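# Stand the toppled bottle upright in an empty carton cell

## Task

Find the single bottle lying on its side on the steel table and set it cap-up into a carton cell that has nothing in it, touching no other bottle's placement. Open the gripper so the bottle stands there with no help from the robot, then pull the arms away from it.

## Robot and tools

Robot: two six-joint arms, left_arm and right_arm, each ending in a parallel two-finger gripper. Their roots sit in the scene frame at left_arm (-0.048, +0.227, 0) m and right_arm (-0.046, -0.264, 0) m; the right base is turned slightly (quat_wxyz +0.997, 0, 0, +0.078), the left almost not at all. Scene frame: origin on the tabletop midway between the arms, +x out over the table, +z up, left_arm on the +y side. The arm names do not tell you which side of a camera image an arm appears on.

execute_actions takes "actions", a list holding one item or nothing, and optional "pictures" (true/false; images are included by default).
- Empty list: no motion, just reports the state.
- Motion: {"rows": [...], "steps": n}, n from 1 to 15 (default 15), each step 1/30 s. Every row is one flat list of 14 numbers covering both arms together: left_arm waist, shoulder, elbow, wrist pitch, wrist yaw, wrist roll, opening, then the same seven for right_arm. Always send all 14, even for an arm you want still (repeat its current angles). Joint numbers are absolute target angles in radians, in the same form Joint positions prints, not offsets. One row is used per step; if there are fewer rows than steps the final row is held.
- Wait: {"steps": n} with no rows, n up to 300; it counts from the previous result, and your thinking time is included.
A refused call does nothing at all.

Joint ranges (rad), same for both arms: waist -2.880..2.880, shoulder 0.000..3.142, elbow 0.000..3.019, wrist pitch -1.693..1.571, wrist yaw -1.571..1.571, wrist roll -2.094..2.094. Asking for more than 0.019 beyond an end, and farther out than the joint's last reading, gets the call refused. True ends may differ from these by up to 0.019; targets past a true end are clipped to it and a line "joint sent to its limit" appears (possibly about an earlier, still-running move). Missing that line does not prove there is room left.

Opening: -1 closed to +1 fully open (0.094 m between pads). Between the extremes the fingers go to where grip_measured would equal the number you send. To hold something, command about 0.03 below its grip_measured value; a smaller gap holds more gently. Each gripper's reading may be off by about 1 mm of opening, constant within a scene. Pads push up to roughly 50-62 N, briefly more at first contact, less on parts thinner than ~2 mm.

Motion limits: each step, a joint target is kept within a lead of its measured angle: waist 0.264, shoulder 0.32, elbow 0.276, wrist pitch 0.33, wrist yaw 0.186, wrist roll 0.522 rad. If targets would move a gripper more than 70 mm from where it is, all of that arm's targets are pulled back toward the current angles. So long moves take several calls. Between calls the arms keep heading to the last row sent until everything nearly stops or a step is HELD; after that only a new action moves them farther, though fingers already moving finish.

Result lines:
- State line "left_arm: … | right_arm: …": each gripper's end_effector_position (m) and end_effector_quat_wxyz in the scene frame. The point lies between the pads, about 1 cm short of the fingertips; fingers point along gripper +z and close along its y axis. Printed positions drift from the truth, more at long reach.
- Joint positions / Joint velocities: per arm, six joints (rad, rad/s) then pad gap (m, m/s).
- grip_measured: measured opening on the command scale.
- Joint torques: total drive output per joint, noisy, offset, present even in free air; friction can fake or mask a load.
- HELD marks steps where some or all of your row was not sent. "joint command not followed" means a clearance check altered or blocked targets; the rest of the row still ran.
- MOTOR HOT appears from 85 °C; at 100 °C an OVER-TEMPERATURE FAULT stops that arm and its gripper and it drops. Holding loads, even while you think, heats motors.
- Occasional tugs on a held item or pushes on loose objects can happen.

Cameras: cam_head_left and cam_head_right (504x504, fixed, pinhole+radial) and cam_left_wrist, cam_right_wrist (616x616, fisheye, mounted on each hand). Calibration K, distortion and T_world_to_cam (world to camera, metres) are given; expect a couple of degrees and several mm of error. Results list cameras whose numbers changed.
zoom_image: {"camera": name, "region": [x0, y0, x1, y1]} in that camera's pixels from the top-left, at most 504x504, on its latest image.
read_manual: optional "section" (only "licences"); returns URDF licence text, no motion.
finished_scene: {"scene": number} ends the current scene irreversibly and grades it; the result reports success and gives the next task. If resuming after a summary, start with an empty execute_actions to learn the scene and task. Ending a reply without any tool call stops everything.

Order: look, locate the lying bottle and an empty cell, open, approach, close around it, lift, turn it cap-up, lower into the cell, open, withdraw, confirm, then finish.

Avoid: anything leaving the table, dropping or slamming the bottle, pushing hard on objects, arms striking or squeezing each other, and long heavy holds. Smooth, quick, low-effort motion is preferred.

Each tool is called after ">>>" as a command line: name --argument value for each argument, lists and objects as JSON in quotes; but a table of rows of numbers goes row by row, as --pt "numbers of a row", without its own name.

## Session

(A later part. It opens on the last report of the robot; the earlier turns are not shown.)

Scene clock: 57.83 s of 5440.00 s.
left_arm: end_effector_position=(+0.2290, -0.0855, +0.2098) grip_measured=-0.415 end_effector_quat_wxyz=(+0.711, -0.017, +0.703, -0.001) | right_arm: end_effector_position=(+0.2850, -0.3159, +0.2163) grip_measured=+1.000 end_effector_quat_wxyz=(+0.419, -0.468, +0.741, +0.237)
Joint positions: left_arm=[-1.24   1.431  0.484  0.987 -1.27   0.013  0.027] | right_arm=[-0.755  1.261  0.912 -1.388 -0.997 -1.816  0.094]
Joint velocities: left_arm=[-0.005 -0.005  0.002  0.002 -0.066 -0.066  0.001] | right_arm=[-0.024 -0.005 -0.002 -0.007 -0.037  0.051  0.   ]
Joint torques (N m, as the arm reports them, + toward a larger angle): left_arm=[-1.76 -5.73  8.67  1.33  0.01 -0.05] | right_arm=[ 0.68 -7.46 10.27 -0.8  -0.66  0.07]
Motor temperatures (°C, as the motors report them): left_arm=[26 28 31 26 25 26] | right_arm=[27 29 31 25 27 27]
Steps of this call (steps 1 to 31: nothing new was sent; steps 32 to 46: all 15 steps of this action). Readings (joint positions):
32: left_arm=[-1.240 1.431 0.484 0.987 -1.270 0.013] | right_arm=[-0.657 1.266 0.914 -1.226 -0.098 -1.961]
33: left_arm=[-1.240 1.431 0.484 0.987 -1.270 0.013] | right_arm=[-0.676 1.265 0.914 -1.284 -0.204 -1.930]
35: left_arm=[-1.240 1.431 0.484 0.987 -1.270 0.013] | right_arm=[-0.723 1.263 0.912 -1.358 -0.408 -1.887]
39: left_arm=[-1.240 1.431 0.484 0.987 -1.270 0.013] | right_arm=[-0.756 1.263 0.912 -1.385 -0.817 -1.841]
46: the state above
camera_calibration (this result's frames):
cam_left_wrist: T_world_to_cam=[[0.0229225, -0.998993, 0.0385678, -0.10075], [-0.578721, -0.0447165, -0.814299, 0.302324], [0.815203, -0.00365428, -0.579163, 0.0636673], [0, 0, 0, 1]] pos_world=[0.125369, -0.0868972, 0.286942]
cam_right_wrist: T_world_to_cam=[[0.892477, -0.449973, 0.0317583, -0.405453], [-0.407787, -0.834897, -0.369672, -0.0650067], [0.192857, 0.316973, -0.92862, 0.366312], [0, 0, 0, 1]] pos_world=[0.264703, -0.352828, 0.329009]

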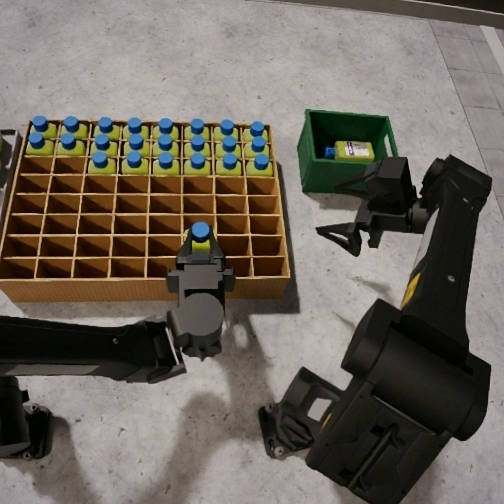

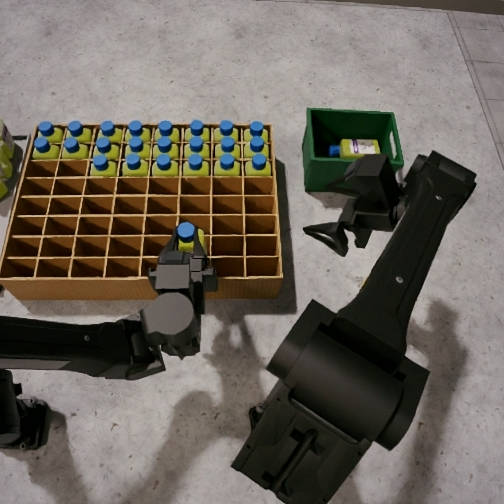

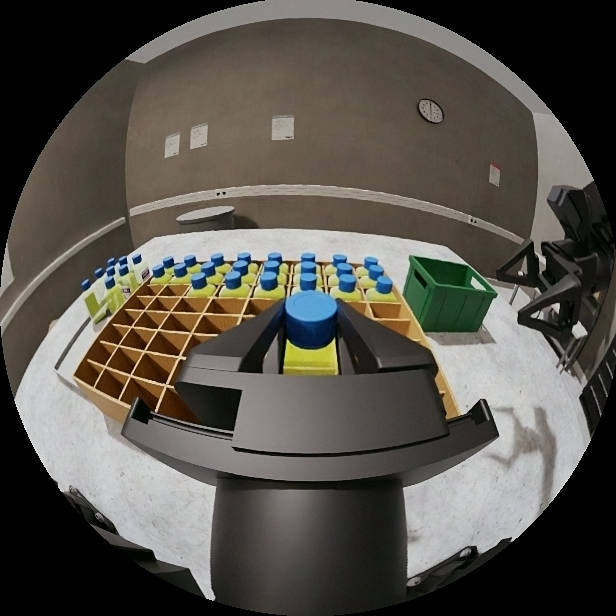

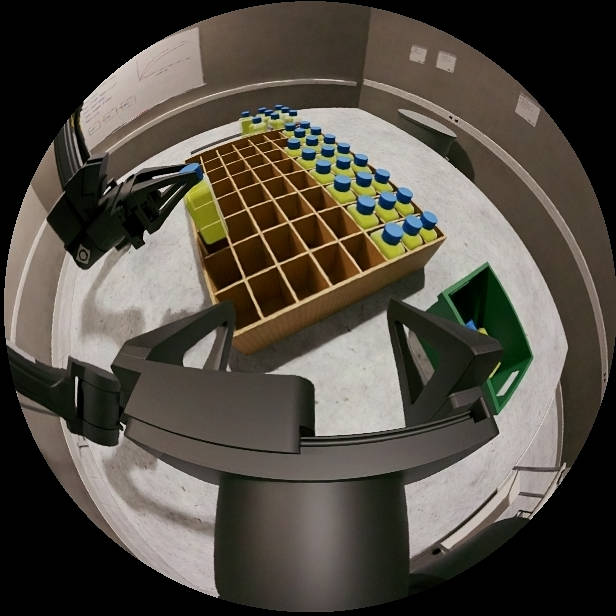

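>>> execute_actions --actions '[{"rows":[[-1.272,1.43,0.49,0.975,-1.295,0,-0.55,-0.75,1.25,0.92,-1.4,-1.0,-1.8,1]]}]' --pictures false

>>> execute_actions --actions '[{"rows":[[-1.272,1.52,0.48,1.06,-1.295,0,-0.55,-0.75,1.25,0.92,-1.4,-1.0,-1.8,1]]}]'

>>> zoom_image --camera "cam_right_wrist" --region '[150,150,300,300]'

Scene clock: 61.83 s of 5440.00 s.
left_arm: end_effector_position=(+0.2205, -0.0882, +0.2074) grip_measured=-0.415 end_effector_quat_wxyz=(+0.710, -0.011, +0.704, +0.001) | right_arm: end_effector_position=(+0.2850, -0.3159, +0.2164) grip_measured=+1.000 end_effector_quat_wxyz=(+0.419, -0.465, +0.742, +0.239)
Joint positions: left_arm=[-1.266  1.431  0.481  0.977 -1.291  0.012  0.027] | right_arm=[-0.755  1.261  0.912 -1.388 -0.997 -1.809  0.094]
Joint velocities: left_arm=[-0.005 -0.024  0.017  0.007 -0.007 -0.037 -0.   ] | right_arm=[ 0.015 -0.015 -0.002  0.012  0.051  0.022  0.   ]
Joint torques (N m, as the arm reports them, + toward a larger angle): left_arm=[-2.6  -5.71  8.42  1.35 -0.18 -0.05] | right_arm=[-0.08 -7.61 10.29 -0.87 -0.62  0.05]
Motor temperatures (°C, as the motors report them): left_arm=[26 28 31 26 25 26] | right_arm=[27 29 31 25 27 27]
Steps of this call (steps 1 to 15: the robot went on to your last target; steps 16 to 90: nothing new was sent; then 0.50 s passed at rest; steps 91 to 105: all 15 steps of this action). Readings (joint positions):
91: left_arm=[-1.242 1.431 0.484 0.985 -1.280 0.012] | right_arm=[-0.755 1.261 0.912 -1.388 -0.997 -1.809]
92: left_arm=[-1.246 1.431 0.484 0.982 -1.288 0.012] | right_arm=[-0.755 1.261 0.912 -1.388 -0.997 -1.809]
94: left_arm=[-1.256 1.431 0.482 0.979 -1.291 0.012] | right_arm=[-0.755 1.261 0.912 -1.388 -0.997 -1.809]
98: left_arm=[-1.266 1.431 0.481 0.977 -1.291 0.012] | right_arm=[-0.755 1.261 0.912 -1.388 -0.997 -1.809]
105: the state above

Scene clock: 62.33 s of 5440.00 s.
left_arm: end_effector_position=(+0.2210, -0.0894, +0.1718) grip_measured=-0.416 end_effector_quat_wxyz=(+0.704, +0.008, +0.710, +0.022) | right_arm: end_effector_position=(+0.2850, -0.3159, +0.2164) grip_measured=+1.000 end_effector_quat_wxyz=(+0.419, -0.465, +0.742, +0.239)
Joint positions: left_arm=[-1.266  1.538  0.467  1.038 -1.293  0.011  0.027] | right_arm=[-0.755  1.261  0.912 -1.388 -0.997 -1.809  0.094]
Joint velocities: left_arm=[ 0.005 -0.005 -0.017 -0.002 -0.051 -0.022 -0.   ] | right_arm=[-0.005  0.005  0.002 -0.007 -0.007 -0.007  0.   ]
Joint torques (N m, as the arm reports them, + toward a larger angle): left_arm=[-2.76 -7.22  7.88  2.22 -0.12 -0.04] | right_arm=[ 0.35 -7.63 10.17 -0.82 -0.6   0.07]
Motor temperatures (°C, as the motors report them): left_arm=[26 28 31 26 25 26] | right_arm=[27 29 30 25 27 27]
Steps of this call (steps 1 to 15: all 15 steps of this action). Readings (joint positions):
1: left_arm=[-1.266 1.440 0.480 0.993 -1.293 0.012] | right_arm=[-0.755 1.261 0.912 -1.388 -0.997 -1.809]
2: left_arm=[-1.266 1.456 0.480 1.016 -1.293 0.012] | right_arm=[-0.755 1.261 0.912 -1.388 -0.997 -1.809]
4: left_arm=[-1.266 1.497 0.479 1.034 -1.293 0.011] | right_arm=[-0.755 1.261 0.912 -1.388 -0.997 -1.809]
8: left_arm=[-1.266 1.538 0.468 1.035 -1.293 0.011] | right_arm=[-0.755 1.261 0.912 -1.388 -0.997 -1.809]
15: the state above
camera_calibration (this result's frames):
cam_left_wrist: T_world_to_cam=[[0.0199885, -0.99937, -0.0293297, -0.090687], [-0.59679, 0.01161, -0.802314, 0.273532], [0.802149, 0.0335407, -0.596182, 0.0573065], [0, 0, 0, 1]] pos_world=[0.119085, -0.0957277, 0.250964]
cam_right_wrist: T_world_to_cam=[[0.891015, -0.453209, 0.0263337, -0.4049], [-0.41244, -0.832374, -0.370199, -0.0627176], [0.189697, 0.318992, -0.928579, 0.367879], [0, 0, 0, 1]] pos_world=[0.265119, -0.353059, 0.329049]

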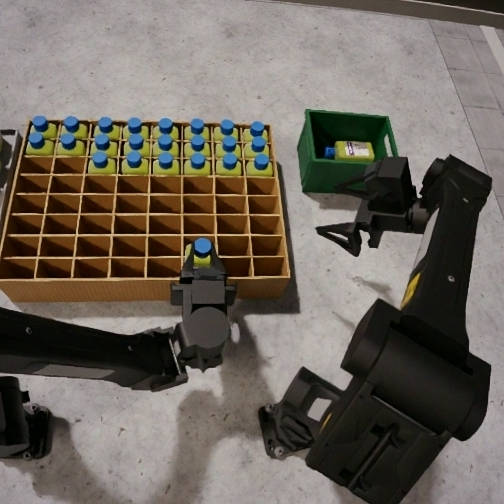

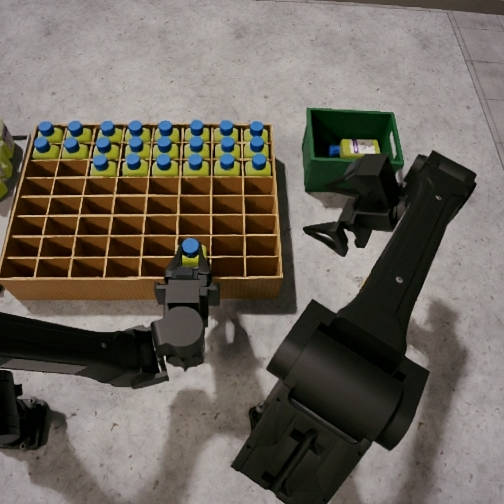

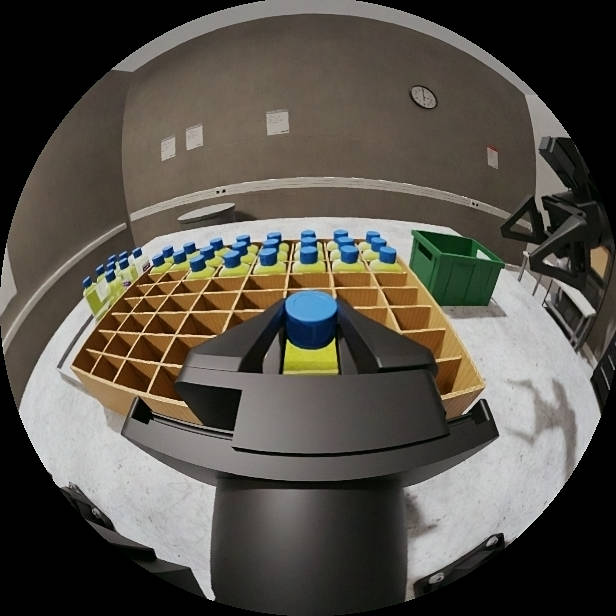

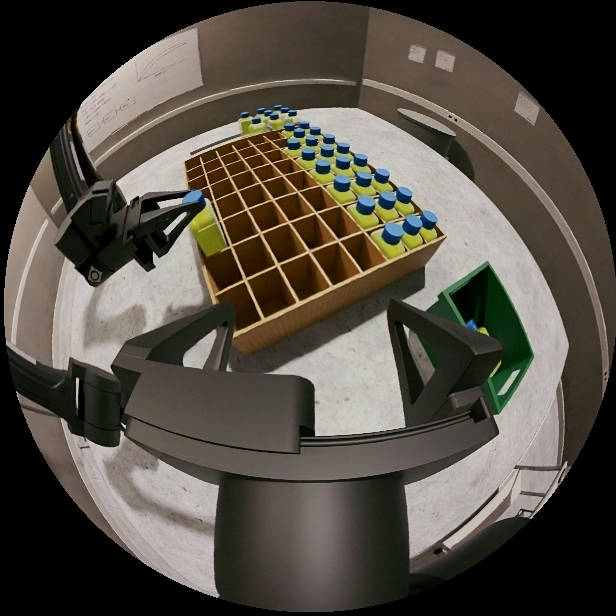

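Region (150, 150, 300, 300) of cam_right_wrist's 616x616 image, scaled by 3.360, with more detail than that image has.

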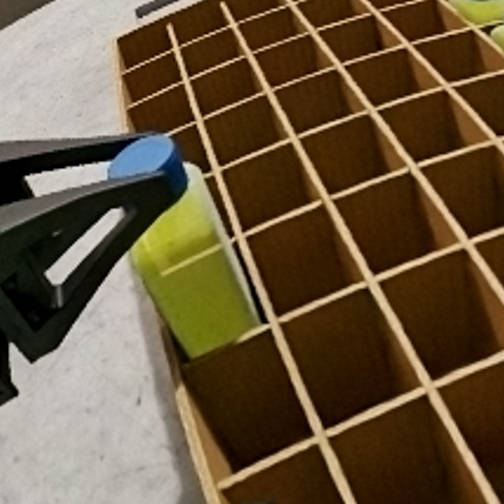

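>>> execute_actions --actions '[{"rows":[[-1.272,1.63,0.475,1.2,-1.295,0,-0.55,-0.75,1.25,0.92,-1.4,-1.0,-1.8,1]]}]' --pictures false

>>> execute_actions --actions '[{"rows":[[-1.272,1.75,0.475,1.32,-1.295,0,-0.55,-0.75,1.25,0.92,-1.4,-1.0,-1.8,1]]}]' --pictures false

>>> execute_actions --actions '[{"rows":[[-1.272,1.75,0.475,1.32,-1.295,0,0.2,-0.75,1.25,0.92,-1.4,-1.0,-1.8,1]]}]' --pictures false

>>> execute_actions --actions '[{"rows":[[-1.272,1.4,0.5,0.95,-1.295,0,0.2,-0.75,1.25,0.92,-1.4,-1.0,-1.8,1]]}]'

Scene clock: 65.63 s of 5440.00 s.
left_arm: end_effector_position=(+0.2218, -0.0915, +0.1487) grip_measured=-0.416 end_effector_quat_wxyz=(+0.707, -0.003, +0.708, +0.013) | right_arm: end_effector_position=(+0.2850, -0.3159, +0.2164) grip_measured=+1.000 end_effector_quat_wxyz=(+0.419, -0.465, +0.742, +0.239)
Joint positions: left_arm=[-1.266  1.647  0.464  1.178 -1.296  0.011  0.027] | right_arm=[-0.755  1.261  0.912 -1.388 -0.997 -1.809  0.094]
Joint velocities: left_arm=[ 0.005 -0.024  0.002 -0.007 -0.007 -0.007  0.   ] | right_arm=[ 0.005 -0.015 -0.017 -0.002 -0.037  0.066  0.   ]
Joint torques (N m, as the arm reports them, + toward a larger angle): left_arm=[-3.14 -8.2   6.5   2.19  0.   -0.04] | right_arm=[ 0.43 -7.49 10.33 -0.76 -0.65  0.07]
Motor temperatures (°C, as the motors report them): left_arm=[26 28 30 26 25 26] | right_arm=[27 29 30 25 28 27]
Steps of this call (steps 1 to 15: the robot went on to your last target; steps 16 to 84: nothing new was sent; steps 85 to 99: all 15 steps of this action). Readings (joint positions):
85: left_arm=[-1.266 1.548 0.466 1.071 -1.295 0.011] | right_arm=[-0.755 1.261 0.912 -1.388 -0.997 -1.809]
86: left_arm=[-1.266 1.567 0.466 1.117 -1.295 0.011] | right_arm=[-0.755 1.261 0.912 -1.388 -0.997 -1.809]
88: left_arm=[-1.266 1.608 0.465 1.161 -1.296 0.011] | right_arm=[-0.755 1.261 0.912 -1.388 -0.997 -1.809]
92: left_arm=[-1.266 1.648 0.464 1.171 -1.296 0.011] | right_arm=[-0.755 1.261 0.912 -1.388 -0.997 -1.809]
99: the state above

Scene clock: 66.13 s of 5440.00 s.
left_arm: end_effector_position=(+0.2218, -0.0913, +0.1197) grip_measured=-0.416 end_effector_quat_wxyz=(+0.707, -0.004, +0.707, +0.015) | right_arm: end_effector_position=(+0.2850, -0.3159, +0.2164) grip_measured=+1.000 end_effector_quat_wxyz=(+0.419, -0.465, +0.742, +0.239)
Joint positions: left_arm=[-1.266  1.767  0.464  1.299 -1.299  0.012  0.027] | right_arm=[-0.755  1.261  0.912 -1.388 -0.997 -1.809  0.094]
Joint velocities: left_arm=[-0.005 -0.005 -0.012 -0.002  0.007 -0.007  0.001] | right_arm=[-0.005 -0.005 -0.022 -0.012 -0.007 -0.022  0.   ]
Joint torques (N m, as the arm reports them, + toward a larger angle): left_arm=[-2.86 -8.75  5.53  2.16  0.15 -0.05] | right_arm=[ 0.41 -7.14 10.18 -0.87 -0.62  0.  ]
Motor temperatures (°C, as the motors report them): left_arm=[26 28 30 26 25 26] | right_arm=[27 29 30 25 28 27]
Steps of this call (steps 1 to 15: all 15 steps of this action). Readings (joint positions):
1: left_arm=[-1.266 1.658 0.464 1.206 -1.297 0.011] | right_arm=[-0.755 1.261 0.912 -1.388 -0.997 -1.809]
2: left_arm=[-1.266 1.678 0.464 1.247 -1.303 0.012] | right_arm=[-0.755 1.261 0.912 -1.388 -0.997 -1.809]
4: left_arm=[-1.266 1.725 0.464 1.282 -1.304 0.012] | right_arm=[-0.755 1.261 0.912 -1.388 -0.997 -1.809]
8: left_arm=[-1.266 1.768 0.464 1.297 -1.300 0.012] | right_arm=[-0.755 1.261 0.912 -1.388 -0.997 -1.809]
15: the state above

Scene clock: 66.63 s of 5440.00 s.
left_arm: end_effector_position=(+0.2218, -0.0914, +0.1217) grip_measured=+0.197 end_effector_quat_wxyz=(+0.707, -0.006, +0.707, +0.012) | right_arm: end_effector_position=(+0.2850, -0.3159, +0.2164) grip_measured=+1.000 end_effector_quat_wxyz=(+0.419, -0.465, +0.742, +0.239)
Joint positions: left_arm=[-1.266  1.763  0.464  1.304 -1.299  0.012  0.056] | right_arm=[-0.755  1.261  0.912 -1.388 -0.997 -1.809  0.094]
Joint velocities: left_arm=[0.005 0.005 0.002 0.002 0.037 0.037 0.   ] | right_arm=[ 0.005 -0.005 -0.017  0.007 -0.007  0.037  0.   ]
Joint torques (N m, as the arm reports them, + toward a larger angle): left_arm=[-2.87 -8.66  5.48  1.95  0.13 -0.05] | right_arm=[-0.09 -7.35 10.33 -0.74 -0.64  0.08]
Motor temperatures (°C, as the motors report them): left_arm=[26 28 30 26 25 26] | right_arm=[27 29 30 25 28 27]
Steps of this call (steps 1 to 15: all 15 steps of this action). Readings (joint positions):
1: left_arm=[-1.266 1.767 0.464 1.300 -1.299 0.012] | right_arm=[-0.755 1.261 0.912 -1.388 -0.997 -1.809]
2: left_arm=[-1.266 1.767 0.464 1.301 -1.299 0.012] | right_arm=[-0.755 1.261 0.912 -1.388 -0.997 -1.809]
4: left_arm=[-1.266 1.765 0.464 1.303 -1.299 0.012] | right_arm=[-0.755 1.261 0.912 -1.388 -0.997 -1.809]
8: left_arm=[-1.266 1.763 0.464 1.304 -1.299 0.012] | right_arm=[-0.755 1.261 0.912 -1.388 -0.997 -1.809]
15: the state above

Scene clock: 67.13 s of 5440.00 s.
left_arm: end_effector_position=(+0.2202, -0.0861, +0.2199) grip_measured=+0.197 end_effector_quat_wxyz=(+0.712, -0.021, +0.702, -0.004) | right_arm: end_effector_position=(+0.2850, -0.3159, +0.2164) grip_measured=+1.000 end_effector_quat_wxyz=(+0.419, -0.465, +0.742, +0.239)
Joint positions: left_arm=[-1.266  1.395  0.487  0.957 -1.297  0.011  0.056] | right_arm=[-0.755  1.261  0.912 -1.388 -0.997 -1.809  0.094]
Joint velocities: left_arm=[-0.005  0.19  -0.007 -0.071 -0.051  0.007  0.001] | right_arm=[-0.024  0.005 -0.012  0.002 -0.066 -0.007  0.   ]
Joint torques (N m, as the arm reports them, + toward a larger angle): left_arm=[-2.73 -5.54  9.13  1.24  0.12 -0.04] | right_arm=[ 0.38 -8.13 10.41 -0.74 -0.62  0.05]
Motor temperatures (°C, as the motors report them): left_arm=[26 28 30 26 25 26] | right_arm=[27 29 30 25 28 27]
Steps of this call (steps 1 to 15: all 15 steps of this action). Readings (joint positions):
1: left_arm=[-1.266 1.740 0.464 1.244 -1.298 0.011] | right_arm=[-0.755 1.261 0.912 -1.388 -0.997 -1.809]
2: left_arm=[-1.266 1.693 0.463 1.153 -1.298 0.011] | right_arm=[-0.755 1.261 0.912 -1.388 -0.997 -1.809]
4: left_arm=[-1.266 1.564 0.464 1.043 -1.297 0.011] | right_arm=[-0.755 1.261 0.912 -1.388 -0.997 -1.809]
8: left_arm=[-1.266 1.365 0.482 0.977 -1.297 0.011] | right_arm=[-0.755 1.261 0.912 -1.388 -0.997 -1.809]
15: the state above
camera_calibration (this result's frames):
cam_left_wrist: T_world_to_cam=[[0.0239349, -0.998464, 0.0499674, -0.104196], [-0.577283, -0.0546104, -0.814716, 0.304356], [0.816194, -0.00934519, -0.577703, 0.0756838], [0, 0, 0, 1]] pos_world=[0.116421, -0.0867076, 0.296893]
cam_right_wrist: T_world_to_cam=[[0.891015, -0.453209, 0.0263337, -0.4049], [-0.41244, -0.832374, -0.370199, -0.0627176], [0.189697, 0.318992, -0.928579, 0.367879], [0, 0, 0, 1]] pos_world=[0.265119, -0.353059, 0.329049]

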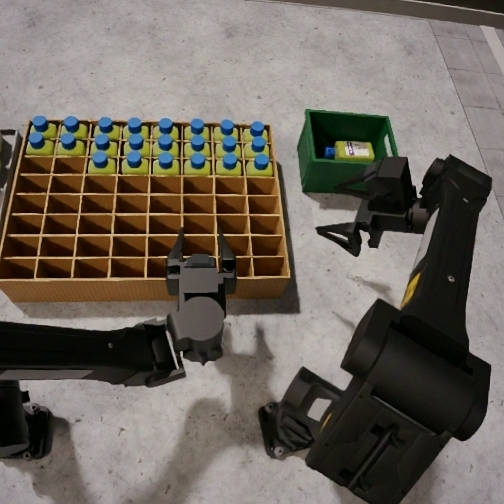

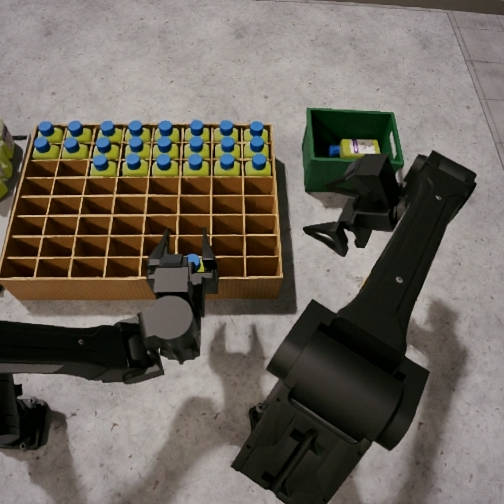

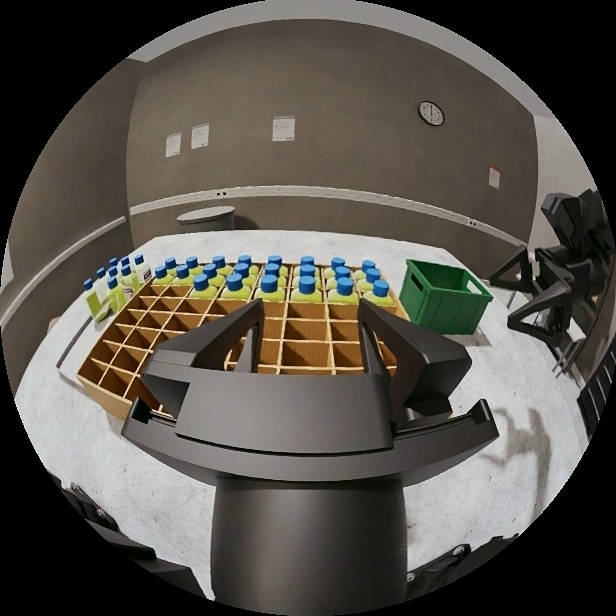

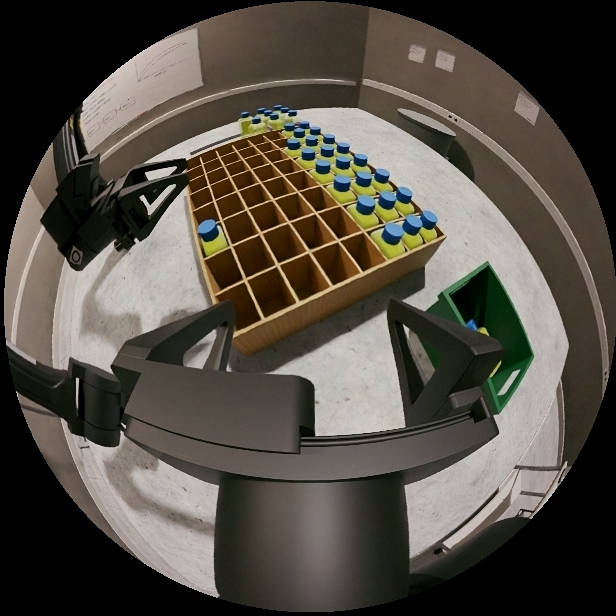

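>>> finished_scene --scene 1

The scene is finished: the task was done.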